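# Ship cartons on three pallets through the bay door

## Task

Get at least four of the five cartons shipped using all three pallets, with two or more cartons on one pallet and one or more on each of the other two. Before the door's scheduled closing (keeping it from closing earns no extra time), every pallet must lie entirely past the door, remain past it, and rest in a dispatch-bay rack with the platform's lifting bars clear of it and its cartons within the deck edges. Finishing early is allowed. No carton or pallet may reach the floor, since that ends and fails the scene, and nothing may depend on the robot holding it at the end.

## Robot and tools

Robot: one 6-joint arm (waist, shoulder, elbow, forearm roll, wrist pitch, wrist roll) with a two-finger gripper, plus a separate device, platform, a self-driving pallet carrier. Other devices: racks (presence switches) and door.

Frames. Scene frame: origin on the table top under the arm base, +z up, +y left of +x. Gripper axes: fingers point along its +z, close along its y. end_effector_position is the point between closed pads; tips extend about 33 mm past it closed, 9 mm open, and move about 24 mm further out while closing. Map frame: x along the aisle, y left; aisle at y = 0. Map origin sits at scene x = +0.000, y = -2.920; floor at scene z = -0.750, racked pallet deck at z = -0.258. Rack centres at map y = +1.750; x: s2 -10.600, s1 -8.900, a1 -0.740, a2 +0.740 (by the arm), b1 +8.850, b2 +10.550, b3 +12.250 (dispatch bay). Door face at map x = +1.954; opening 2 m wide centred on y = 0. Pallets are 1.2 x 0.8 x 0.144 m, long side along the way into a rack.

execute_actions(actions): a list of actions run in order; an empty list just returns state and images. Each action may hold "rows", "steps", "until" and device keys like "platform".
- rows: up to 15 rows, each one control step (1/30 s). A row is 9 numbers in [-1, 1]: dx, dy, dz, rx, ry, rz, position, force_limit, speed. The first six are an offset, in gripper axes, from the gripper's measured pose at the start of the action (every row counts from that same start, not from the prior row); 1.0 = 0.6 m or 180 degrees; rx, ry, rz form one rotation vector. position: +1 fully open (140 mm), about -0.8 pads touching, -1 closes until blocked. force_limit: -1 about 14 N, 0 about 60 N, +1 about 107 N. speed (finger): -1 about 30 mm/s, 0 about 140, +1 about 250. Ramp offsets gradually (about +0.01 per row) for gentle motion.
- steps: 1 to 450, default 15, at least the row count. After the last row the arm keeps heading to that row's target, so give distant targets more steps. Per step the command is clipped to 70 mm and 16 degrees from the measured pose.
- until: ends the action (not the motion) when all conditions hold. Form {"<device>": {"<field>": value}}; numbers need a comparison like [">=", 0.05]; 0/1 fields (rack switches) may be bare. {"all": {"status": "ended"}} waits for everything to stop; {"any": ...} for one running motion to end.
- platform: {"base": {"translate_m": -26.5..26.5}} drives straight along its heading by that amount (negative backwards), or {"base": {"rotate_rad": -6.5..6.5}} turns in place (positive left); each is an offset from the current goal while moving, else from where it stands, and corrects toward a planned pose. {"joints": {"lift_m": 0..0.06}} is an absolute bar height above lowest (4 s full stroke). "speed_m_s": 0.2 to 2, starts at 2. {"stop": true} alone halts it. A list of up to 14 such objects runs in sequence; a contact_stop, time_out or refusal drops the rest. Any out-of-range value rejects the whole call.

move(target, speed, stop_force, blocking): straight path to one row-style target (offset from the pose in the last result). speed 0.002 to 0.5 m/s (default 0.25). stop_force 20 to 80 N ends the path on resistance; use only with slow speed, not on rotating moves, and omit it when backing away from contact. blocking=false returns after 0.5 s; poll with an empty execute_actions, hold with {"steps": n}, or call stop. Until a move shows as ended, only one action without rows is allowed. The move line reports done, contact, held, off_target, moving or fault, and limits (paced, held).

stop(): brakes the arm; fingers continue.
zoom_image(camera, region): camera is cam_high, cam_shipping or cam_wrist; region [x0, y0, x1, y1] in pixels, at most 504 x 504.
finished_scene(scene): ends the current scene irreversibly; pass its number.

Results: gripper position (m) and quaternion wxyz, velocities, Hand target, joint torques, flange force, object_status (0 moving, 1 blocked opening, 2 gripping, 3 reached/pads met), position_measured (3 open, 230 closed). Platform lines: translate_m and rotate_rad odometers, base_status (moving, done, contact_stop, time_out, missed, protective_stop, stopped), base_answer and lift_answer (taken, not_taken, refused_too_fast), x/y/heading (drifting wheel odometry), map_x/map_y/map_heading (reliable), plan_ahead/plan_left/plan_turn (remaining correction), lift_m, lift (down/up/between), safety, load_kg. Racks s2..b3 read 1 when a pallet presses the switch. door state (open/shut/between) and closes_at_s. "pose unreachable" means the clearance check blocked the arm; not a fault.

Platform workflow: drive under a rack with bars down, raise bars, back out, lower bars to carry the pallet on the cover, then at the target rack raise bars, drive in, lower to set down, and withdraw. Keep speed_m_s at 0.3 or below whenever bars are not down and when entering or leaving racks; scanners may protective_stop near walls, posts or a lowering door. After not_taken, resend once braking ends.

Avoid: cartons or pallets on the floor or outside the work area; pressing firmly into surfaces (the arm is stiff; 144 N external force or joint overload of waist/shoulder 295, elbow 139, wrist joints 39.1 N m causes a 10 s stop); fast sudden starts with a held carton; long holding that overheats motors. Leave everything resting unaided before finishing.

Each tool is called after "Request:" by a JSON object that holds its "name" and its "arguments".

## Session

Request:
{"name": "execute_actions", "arguments": {"actions": []}}

Scene clock: 0.00 s.
end_effector_position=(+0.5809, +0.0393, +0.3637) position_measured=3 object_status=3 end_effector_quat_wxyz=(-0.139, +0.779, +0.611, -0.022) end_effector_velocity=(+0.000, +0.001, -0.001) end_effector_angular_velocity=(-0.000, -0.000, +0.002)
Joint positions: [-0.143  0.171  1.602  0.176  1.603  0.13 ]
Joint velocities: [ 0.002  0.001 -0.    -0.    -0.001 -0.   ]
Joint torques (N m, as the joint torque sensors report them, + toward a larger angle): no reading
Flange force (N, the push that the arm receives, along the gripper's own x y z axes): no reading
Hand target: +0.581, +0.039, +0.364; -0.139, +0.779, +0.611, -0.022
platform.base_odometry: x=+0.000 y=+0.000 heading=+0.000 (m, m, rad; from the platform's pose at the start)
platform.map_pose: map_x=+0.54 map_y=-0.05 map_heading=-0.0393 (m, m, rad; on the building's map)
platform.planned_pose: plan_ahead=+0.00 plan_left=+0.00 plan_turn=+0.0000 (m ahead, m left, rad left of the pose on the map)
platform.base_status: done
platform.joint_positions: lift_m=+0.000
platform.joint_status: done
platform: translate_m=0.000 translate_m_goal=0.000 rotate_rad=0.000 rotate_rad_goal=0.000 base_answer=taken lift_m_goal=0.000 lift_answer=taken lift=down safety=ok load_kg=-51 refusals=0 queue=idle queue_left=0
racks: s2=1 s1=1 a1=1 a2=0 b1=0 b2=0 b3=0
door: state=open closes_at_s=687
camera_calibration (this result's frames):
cam_wrist: T_world_to_cam=[[0.857823, -0.429203, -0.282709, -0.374654], [-0.331312, -0.882335, 0.334242, 0.112261], [-0.392902, -0.193055, -0.899087, 0.74659], [0, 0, 0, 1]] pos_world=[0.651917, 0.0823827, 0.527808]

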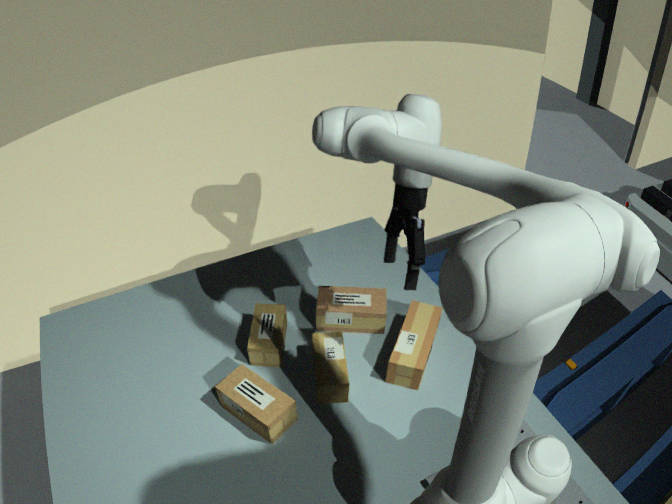

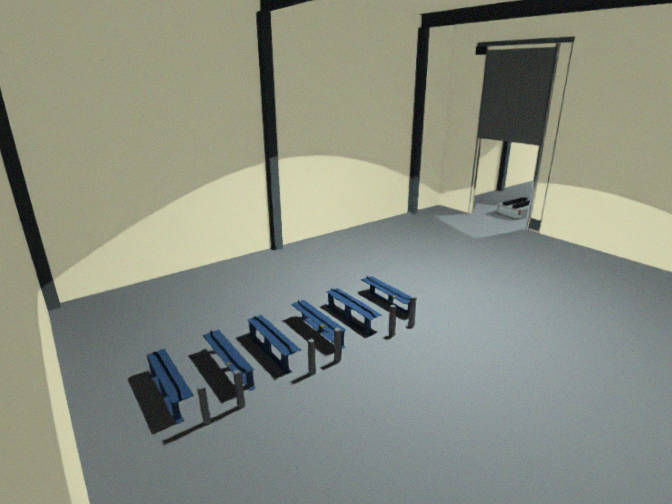

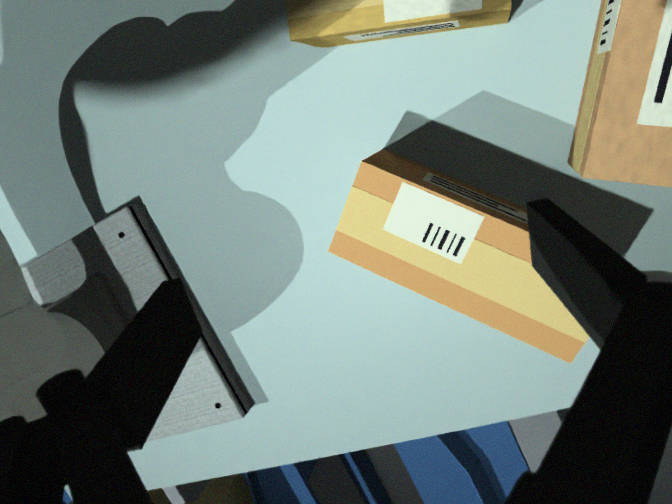

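Request:
{"name": "zoom_image", "arguments": {"camera": "cam_high", "region": [200,270,460,450]}}

Region (200, 270, 460, 450) of cam_high's 672x504 image, scaled by 1.938, with more detail than that image has; it fills the top 349 rows of this view, and the rest is white.

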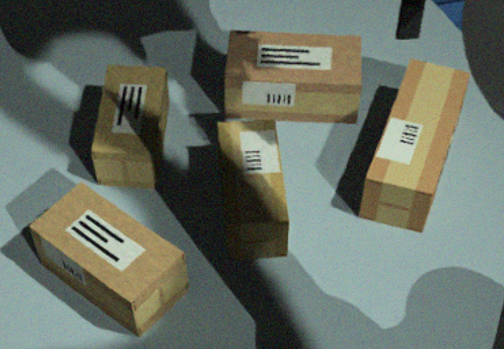

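Request:
{"name": "execute_actions", "arguments": {"actions": [{"platform":[{"base":{"rotate_rad":0.0393},"speed_m_s":2},{"base":{"translate_m":-9.44},"speed_m_s":2},{"base":{"rotate_rad":1.5708},"joints":{"lift_m":0.025},"speed_m_s":2},{"base":{"translate_m":1.80},"speed_m_s":0.3},{"joints":{"lift_m":0.06}},{"base":{"translate_m":-1.75},"speed_m_s":0.3},{"base":{"rotate_rad":-1.5708},"joints":{"lift_m":0},"speed_m_s":2},{"base":{"translate_m":9.64},"speed_m_s":2},{"base":{"rotate_rad":1.5708},"joints":{"lift_m":0.06},"speed_m_s":2},{"base":{"translate_m":1.75},"speed_m_s":0.3}],"steps":1}]}}

Scene clock: 19.73 s.
end_effector_position=(+0.5809, +0.0393, +0.3637) position_measured=3 object_status=3 end_effector_quat_wxyz=(-0.139, +0.779, +0.611, -0.022) end_effector_velocity=(-0.000, +0.001, -0.000) end_effector_angular_velocity=(+0.000, +0.001, +0.003)
Joint positions: [-0.143  0.171  1.602  0.176  1.603  0.13 ]
Joint velocities: [ 0.002  0.001 -0.    -0.     0.    -0.001]
Joint torques (N m, as the joint torque sensors report them, + toward a larger angle): [  1.74 -56.38 -41.58   4.67   0.54  -0.11]
Flange force (N, the push that the arm receives, along the gripper's own x y z axes): [-4.1 -2.8 1.4]
Hand target: +0.581, +0.039, +0.364; -0.139, +0.779, +0.611, -0.022
platform.base_odometry: x=+0.000 y=+0.000 heading=+0.000 (m, m, rad; from the platform's pose at the start)
platform.map_pose: map_x=+0.54 map_y=-0.05 map_heading=-0.0393 (m, m, rad; on the building's map)
platform.planned_pose: plan_ahead=+0.00 plan_left=+0.00 plan_turn=+0.0393 (m ahead, m left, rad left of the pose on the map)
platform.base_status: moving
platform.joint_positions: lift_m=+0.000
platform.joint_status: done
platform: translate_m=0.000 translate_m_goal=0.000 rotate_rad=0.001 rotate_rad_goal=0.039 base_answer=taken lift_m_goal=0.000 lift_answer=taken lift=down safety=ok load_kg=-47 refusals=0 queue=running queue_left=9
racks: s2=1 s1=1 a1=1 a2=0 b1=0 b2=0 b3=0
door: state=open closes_at_s=687
camera_calibration (this result's frames):
cam_wrist: T_world_to_cam=[[0.857822, -0.429204, -0.28271, -0.374654], [-0.331314, -0.882334, 0.334242, 0.112262], [-0.392903, -0.193054, -0.899087, 0.74659], [0, 0, 0, 1]] pos_world=[0.651917, 0.0823815, 0.527808]

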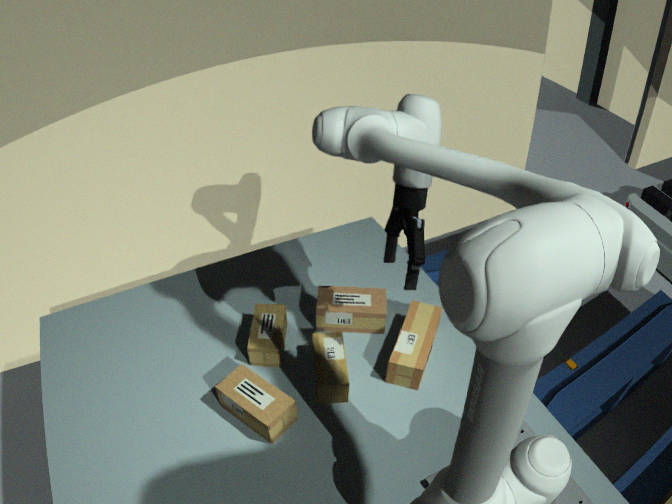

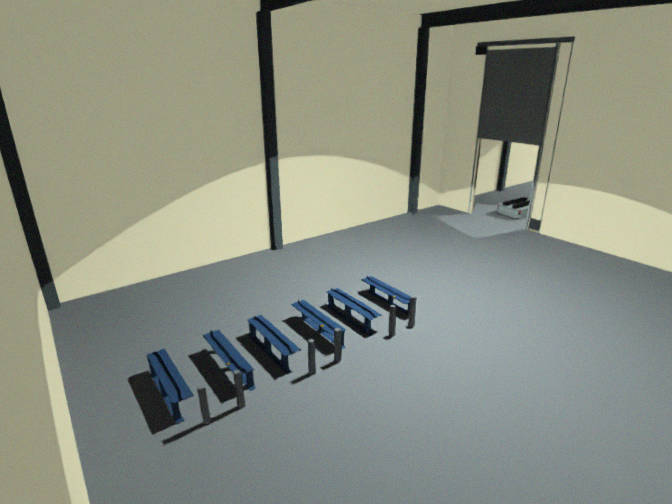

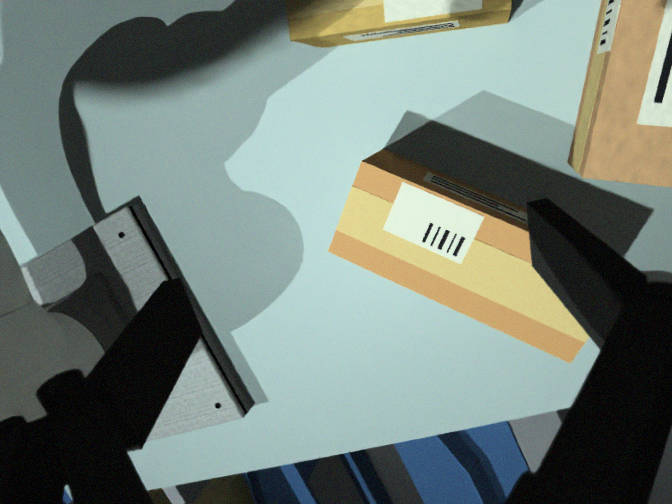

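Request:
{"name": "move", "arguments": {"target": [-0.191,0.084,0.149,-0.0497,-0.0795,-0.3187,1,0,0], "speed": 0.3}}

Scene clock: 41.90 s.
end_effector_position=(+0.5812, -0.0644, +0.2501) position_measured=3 object_status=3 end_effector_quat_wxyz=(+0.000, +0.391, +0.920, -0.000) end_effector_velocity=(-0.000, -0.000, +0.000) end_effector_angular_velocity=(+0.001, -0.001, -0.001)
Joint positions: [-0.221  0.118  1.852  0.006  1.18  -0.944]
Joint velocities: [-0.001 -0.001  0.     0.001 -0.    -0.   ]
Joint torques (N m, as the joint torque sensors report them, + toward a larger angle): [  0.72 -50.53 -39.5    4.08   0.03  -0.29]
Flange force (N, the push that the arm receives, along the gripper's own x y z axes): [-0.5 -2.0 1.5]
Hand target: +0.581, -0.064, +0.250; +0.000, +0.391, +0.920, -0.000
Off the commanded pose: 0.000 m, 0 deg.
platform.base_odometry: x=-9.503 y=+1.408 heading=+1.612 (m, m, rad; from the platform's pose at the start)
platform.map_pose: map_x=-8.91 map_y=+1.75 map_heading=+1.5708 (m, m, rad; on the building's map)
platform.planned_pose: plan_ahead=+0.00 plan_left=-0.01 plan_turn=+0.0000 (m ahead, m left, rad left of the pose on the map)
platform.base_status: done
platform.joint_positions: lift_m=+0.031
platform.joint_status: moving
platform: translate_m=-7.640 translate_m_goal=-7.640 rotate_rad=1.612 rotate_rad_goal=1.611 base_answer=taken lift_m_goal=0.060 lift_answer=taken lift=between safety=ok load_kg=4 refusals=0 queue=running queue_left=5
racks: s2=1 s1=1 a1=1 a2=0 b1=0 b2=0 b3=0
door: state=open closes_at_s=687
move: done
camera_calibration (this result's frames):
cam_wrist: T_world_to_cam=[[0.861459, 0.507585, -0.0157214, -0.460103], [0.466131, -0.778061, 0.421121, -0.419683], [0.201522, -0.370107, -0.906868, 0.269619], [0, 0, 0, 1]] pos_world=[0.537652, 0.00679, 0.414012]

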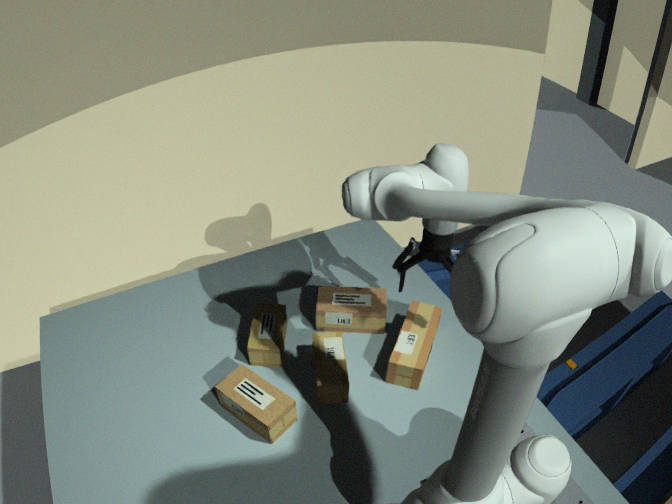

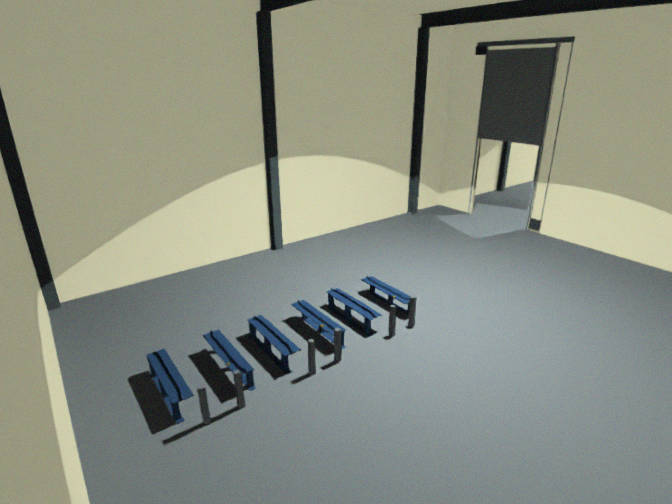

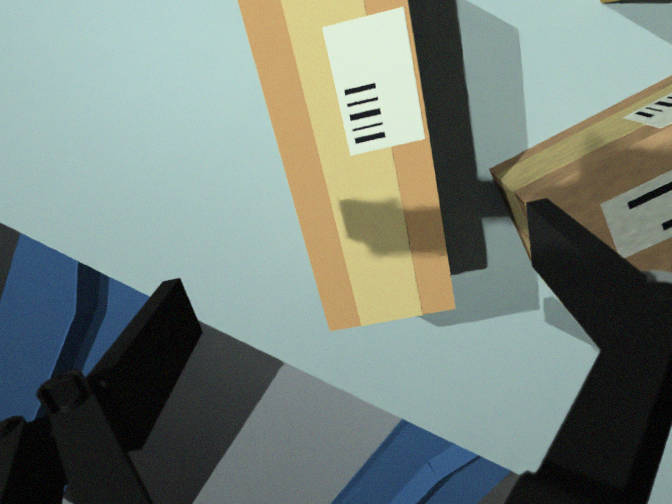

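Request:
{"name": "move", "arguments": {"target": [0,0.013,0.325,0,0,0,0.8,0,0], "speed": 0.2}}

Request:
{"name": "execute_actions", "arguments": {"actions": [{"rows":[[0,0,0,0,0,0,-1,0.3,0]],"steps":18}]}}

Request:
{"name": "move", "arguments": {"target": [0,0,-0.2,0,0,0,-1,0.3,0], "speed": 0.2}}

Scene clock: 47.77 s.
end_effector_position=(+0.5867, -0.0591, +0.0553) position_measured=28 object_status=3 end_effector_quat_wxyz=(+0.000, +0.391, +0.920, -0.000) end_effector_velocity=(+0.000, +0.000, -0.000) end_effector_angular_velocity=(-0.001, -0.000, +0.001)
Joint positions: [-0.209  0.309  2.027  0.008  0.814 -0.934]
Joint velocities: [ 0.001  0.     0.    -0.001 -0.001 -0.   ]
Joint torques (N m, as the joint torque sensors report them, + toward a larger angle): [  0.69 -60.79 -31.     3.14   0.1   -0.19]
Flange force (N, the push that the arm receives, along the gripper's own x y z axes): [0.1 -2.4 0.4]
Hand target: +0.587, -0.059, +0.055; +0.000, +0.391, +0.920, -0.000
Off the commanded pose: 0.000 m, 0 deg.
platform.base_odometry: x=-9.458 y=+0.356 heading=+1.610 (m, m, rad; from the platform's pose at the start)
platform.map_pose: map_x=-8.90 map_y=+0.69 map_heading=+1.5708 (m, m, rad; on the building's map)
platform.planned_pose: plan_ahead=-0.69 plan_left=+0.00 plan_turn=+0.0000 (m ahead, m left, rad left of the pose on the map)
platform.base_status: moving
platform.joint_positions: lift_m=+0.060
platform.joint_status: done
platform: translate_m=-8.703 translate_m_goal=-9.390 rotate_rad=1.610 rotate_rad_goal=1.609 base_answer=taken lift_m_goal=0.060 lift_answer=taken lift=up safety=ok load_kg=19 refusals=0 queue=running queue_left=4
racks: s2=1 s1=0 a1=1 a2=0 b1=0 b2=0 b3=0
door: state=open closes_at_s=687
move: done
camera_calibration (this result's frames):
cam_wrist: T_world_to_cam=[[0.861505, 0.507506, -0.015707, -0.470622], [0.466048, -0.778095, 0.421151, -0.336096], [0.201515, -0.370144, -0.906854, 0.0937981], [0, 0, 0, 1]] pos_world=[0.543178, 0.012048, 0.219216]

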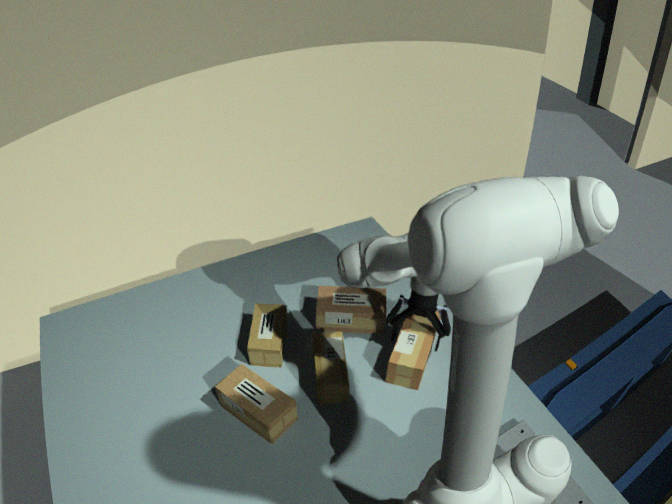

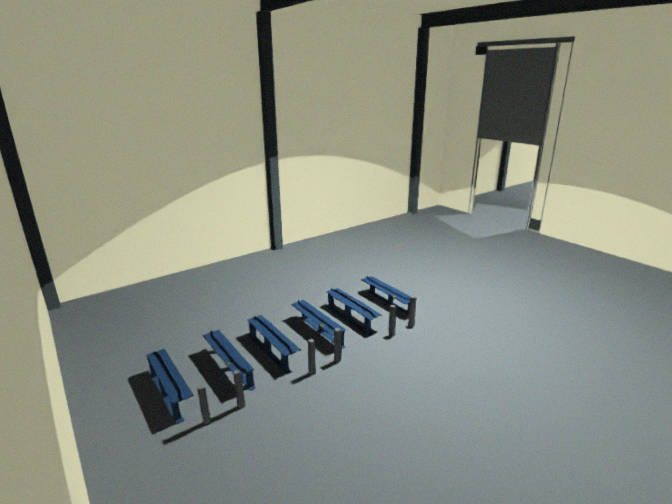

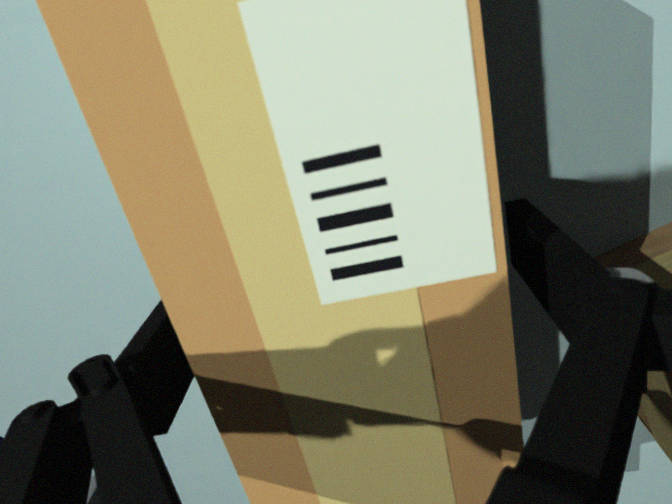

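Scene clock: 48.37 s.
end_effector_position=(+0.5868, -0.0591, +0.0553) position_measured=81 object_status=2 end_effector_quat_wxyz=(+0.000, +0.391, +0.920, -0.000) end_effector_velocity=(-0.000, -0.000, +0.000) end_effector_angular_velocity=(-0.001, -0.000, +0.000)
Joint positions: [-0.209  0.309  2.027  0.008  0.814 -0.934]
Joint velocities: [-0.    -0.001  0.    -0.001  0.     0.   ]
Joint torques (N m, as the joint torque sensors report them, + toward a larger angle): [  1.17 -49.12 -24.07   3.16  -0.3   -0.2 ]
Flange force (N, the push that the arm receives, along the gripper's own x y z axes): [0.7 -4.6 -19.3]
Hand target: +0.587, -0.059, +0.055; +0.000, +0.391, +0.920, -0.000
Off the commanded pose: 0.000 m, 0 deg.
platform.base_odometry: x=-9.450 y=+0.176 heading=+1.610 (m, m, rad; from the platform's pose at the start)
platform.map_pose: map_x=-8.90 map_y=+0.51 map_heading=+1.5708 (m, m, rad; on the building's map)
platform.planned_pose: plan_ahead=-0.51 plan_left=+0.00 plan_turn=+0.0000 (m ahead, m left, rad left of the pose on the map)
platform.base_status: moving
platform.joint_positions: lift_m=+0.060
platform.joint_status: done
platform: translate_m=-8.883 translate_m_goal=-9.390 rotate_rad=1.610 rotate_rad_goal=1.609 base_answer=taken lift_m_goal=0.060 lift_answer=taken lift=up safety=ok load_kg=19 refusals=0 queue=running queue_left=4
racks: s2=1 s1=0 a1=1 a2=0 b1=0 b2=0 b3=0
door: state=open closes_at_s=687
camera_calibration (this result's frames):
cam_wrist: T_world_to_cam=[[0.861514, 0.507491, -0.0156749, -0.470649], [0.466019, -0.778102, 0.42117, -0.336093], [0.201543, -0.370148, -0.906846, 0.0937852], [0, 0, 0, 1]] pos_world=[0.543195, 0.0120501, 0.219224]

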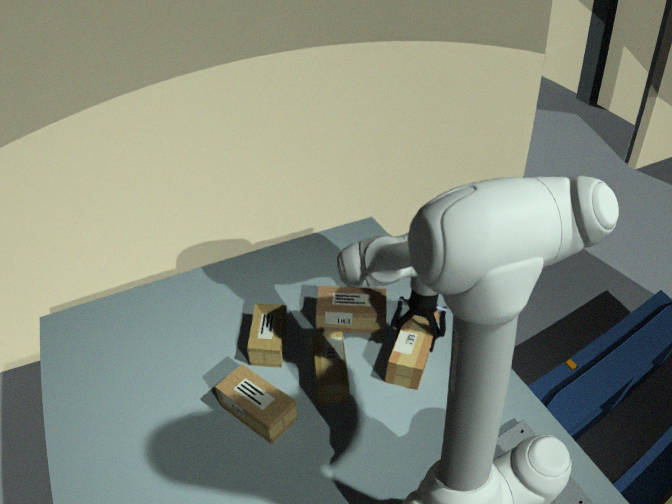

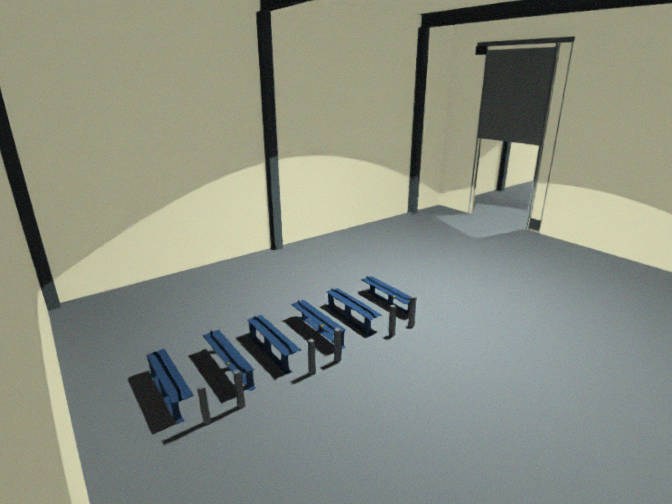

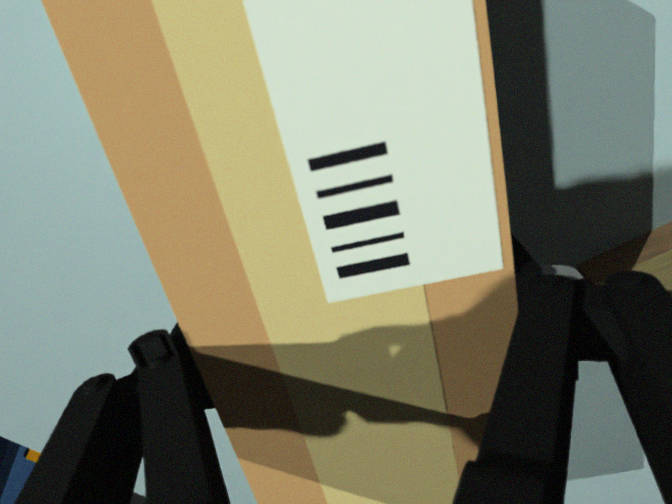

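Scene clock: 49.33 s.
end_effector_position=(+0.5868, -0.0590, +0.1752) position_measured=81 object_status=2 end_effector_quat_wxyz=(+0.000, +0.391, +0.920, -0.000) end_effector_velocity=(+0.000, +0.001, +0.000) end_effector_angular_velocity=(+0.000, -0.001, +0.001)
Joint positions: [-0.21   0.182  1.926  0.006  1.042 -0.933]
Joint velocities: [ 0.001 -0.    -0.     0.    -0.    -0.   ]
Joint torques (N m, as the joint torque sensors report them, + toward a larger angle): [  1.46 -55.63 -38.87   4.     0.11  -0.22]
Flange force (N, the push that the arm receives, along the gripper's own x y z axes): [0.5 -4.1 4.6]
Hand target: +0.587, -0.059, +0.175; +0.000, +0.391, +0.920, -0.000
Off the commanded pose: 0.000 m, 0 deg.
platform.base_odometry: x=-9.439 y=-0.114 heading=+1.611 (m, m, rad; from the platform's pose at the start)
platform.map_pose: map_x=-8.90 map_y=+0.22 map_heading=+1.5708 (m, m, rad; on the building's map)
platform.planned_pose: plan_ahead=-0.22 plan_left=+0.00 plan_turn=+0.0000 (m ahead, m left, rad left of the pose on the map)
platform.base_status: moving
platform.joint_positions: lift_m=+0.060
platform.joint_status: done
platform: translate_m=-9.173 translate_m_goal=-9.390 rotate_rad=1.611 rotate_rad_goal=1.610 base_answer=taken lift_m_goal=0.060 lift_answer=taken lift=up safety=ok load_kg=19 refusals=0 queue=running queue_left=4
racks: s2=1 s1=0 a1=1 a2=0 b1=0 b2=0 b3=0
door: state=open closes_at_s=687
move: done
camera_calibration (this result's frames):
cam_wrist: T_world_to_cam=[[0.861486, 0.507541, -0.0156202, -0.468829], [0.466032, -0.778066, 0.421221, -0.386564], [0.201633, -0.370155, -0.906824, 0.2025], [0, 0, 0, 1]] pos_world=[0.54321, 0.0121342, 0.339137]

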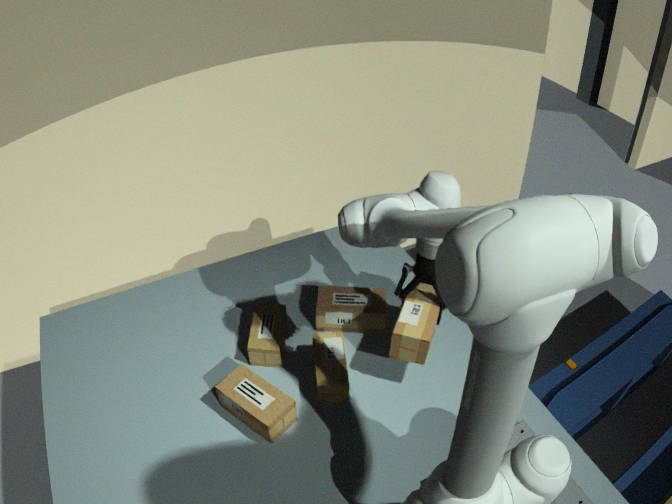

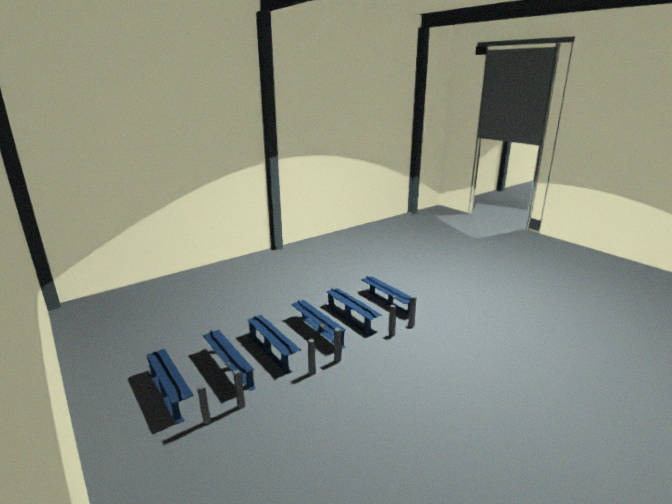

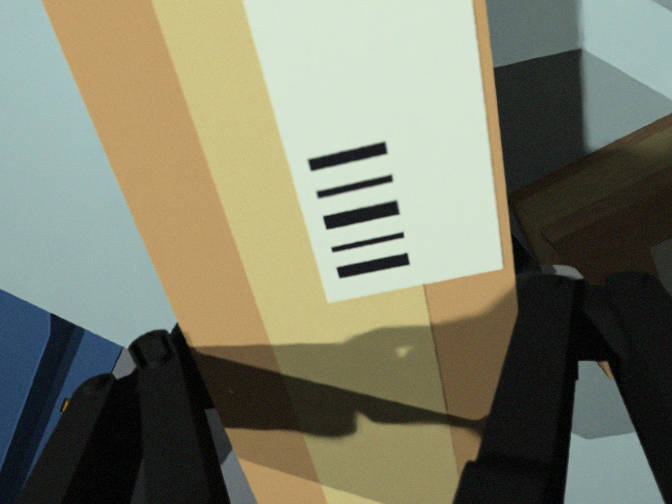

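Request:
{"name": "move", "arguments": {"target": [-0.613,-0.423,0,0,0,-0.2556,-1,0.3,0], "speed": 0.3}}

Request:
{"name": "move", "arguments": {"target": [-0.033,-0.467,0.5,0,0,0,-1,0.3,0], "speed": 0.3}}

Scene clock: 54.83 s.
end_effector_position=(+0.6592, -0.4997, +0.1758) position_measured=81 object_status=2 end_effector_quat_wxyz=(+0.000, +0.001, +1.000, -0.000) end_effector_velocity=(+0.001, -0.000, +0.000) end_effector_angular_velocity=(-0.001, -0.001, +0.001)
Joint positions: [-0.737  0.532  1.431  0.     1.188 -2.26 ]
Joint velocities: [ 0.     0.    -0.001 -0.    -0.    -0.001]
Joint torques (N m, as the joint torque sensors report them, + toward a larger angle): [  0.25 -92.11 -40.81   4.02   0.16  -0.27]
Flange force (N, the push that the arm receives, along the gripper's own x y z axes): [2.4 1.1 3.4]
Hand target: +0.659, -0.500, +0.176; +0.000, +0.001, +1.000, -0.000
Off the commanded pose: 0.000 m, 0 deg.
platform.base_odometry: x=-9.422 y=-0.340 heading=+0.042 (m, m, rad; from the platform's pose at the start)
platform.map_pose: map_x=-8.89 map_y=+0.00 map_heading=+0.0000 (m, m, rad; on the building's map)
platform.planned_pose: plan_ahead=+9.63 plan_left=+0.00 plan_turn=+0.0000 (m ahead, m left, rad left of the pose on the map)
platform.base_status: moving
platform.joint_positions: lift_m=+0.000
platform.joint_status: done
platform: translate_m=-9.379 translate_m_goal=0.250 rotate_rad=0.042 rotate_rad_goal=0.042 base_answer=taken lift_m_goal=0.000 lift_answer=taken lift=down safety=ok load_kg=-49 refusals=0 queue=running queue_left=2
racks: s2=1 s1=0 a1=1 a2=0 b1=0 b2=0 b3=0
door: state=open closes_at_s=687
move: done
camera_calibration (this result's frames):
cam_wrist: T_world_to_cam=[[0.233166, 0.972301, -0.0162877, 0.339029], [0.883636, -0.204851, 0.420978, -0.75225], [0.405981, -0.11255, -0.906924, 0.0194021], [0, 0, 0, 1]] pos_world=[0.577789, -0.481554, 0.339799]

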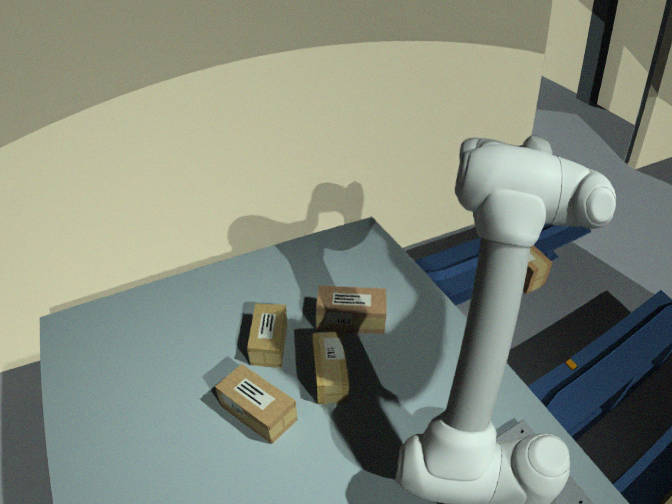

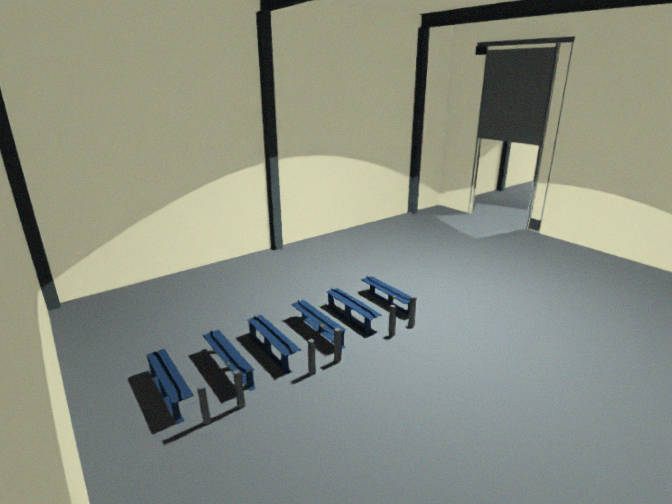

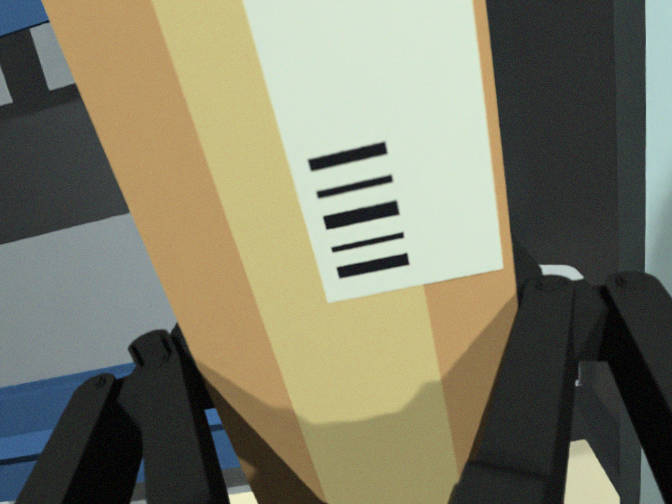

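Scene clock: 56.63 s.
end_effector_position=(+0.6787, -0.7805, -0.1235) position_measured=81 object_status=2 end_effector_quat_wxyz=(+0.000, +0.001, +1.000, -0.001) end_effector_velocity=(+0.001, +0.001, -0.002) end_effector_angular_velocity=(+0.002, -0.001, -0.000)
Joint positions: [-0.934  1.081  0.999 -0.002  1.071 -2.457]
Joint velocities: [ 0.001  0.002 -0.     0.002 -0.     0.   ]
Joint torques (N m, as the joint torque sensors report them, + toward a larger angle): [   0.11 -130.12  -38.42    3.83   -0.01   -0.27]
Flange force (N, the push that the arm receives, along the gripper's own x y z axes): [0.7 1.8 3.2]
Hand target: +0.679, -0.780, -0.124; +0.000, +0.001, +1.000, -0.001
Off the commanded pose: 0.000 m, 0 deg.
platform.base_odometry: x=-8.679 y=-0.310 heading=+0.042 (m, m, rad; from the platform's pose at the start)
platform.map_pose: map_x=-8.12 map_y=+0.00 map_heading=+0.0000 (m, m, rad; on the building's map)
platform.planned_pose: plan_ahead=+8.86 plan_left=+0.00 plan_turn=+0.0000 (m ahead, m left, rad left of the pose on the map)
platform.base_status: moving
platform.joint_positions: lift_m=+0.000
platform.joint_status: done
platform: translate_m=-8.613 translate_m_goal=0.250 rotate_rad=0.042 rotate_rad_goal=0.044 base_answer=taken lift_m_goal=0.000 lift_answer=taken lift=down safety=ok load_kg=-49 refusals=0 queue=running queue_left=2
racks: s2=1 s1=0 a1=1 a2=0 b1=0 b2=0 b3=0
door: state=open closes_at_s=687
move: done
camera_calibration (this result's frames):
cam_wrist: T_world_to_cam=[[0.233166, 0.972296, -0.0165708, 0.60254], [0.883674, -0.204739, 0.420954, -0.700891], [0.405899, -0.112795, -0.90693, -0.291694], [0, 0, 0, 1]] pos_world=[0.597266, -0.762249, 0.0404814]

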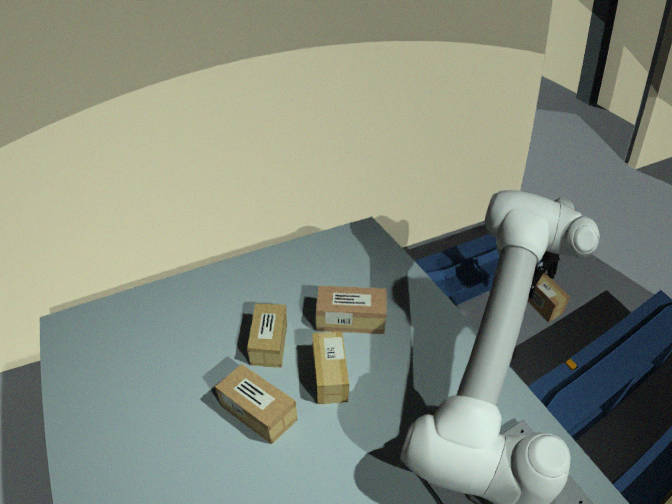

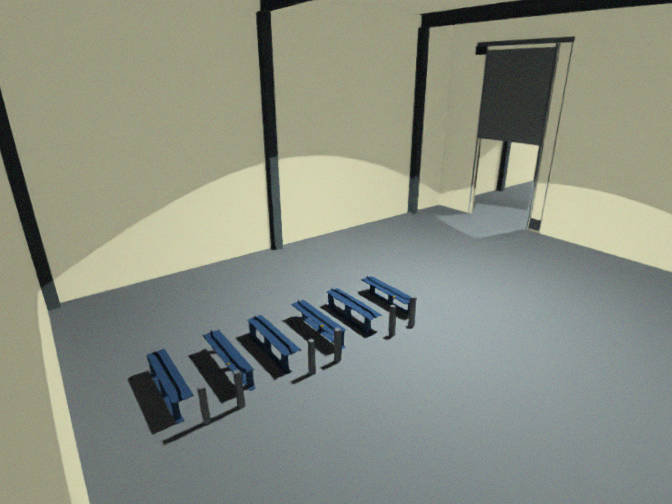

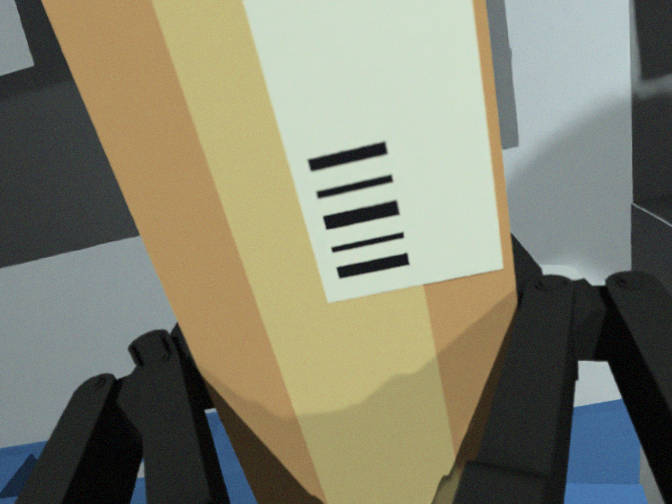

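Request:
{"name": "zoom_image", "arguments": {"camera": "cam_high", "region": [200,270,400,450]}}

Region (200, 270, 400, 450) of cam_high's 672x504 image, scaled by 2.520, with more detail than that image has; it fills the top 454 rows of this view, and the rest is white.

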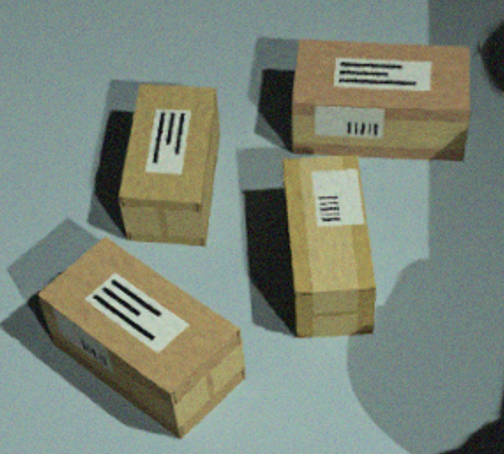

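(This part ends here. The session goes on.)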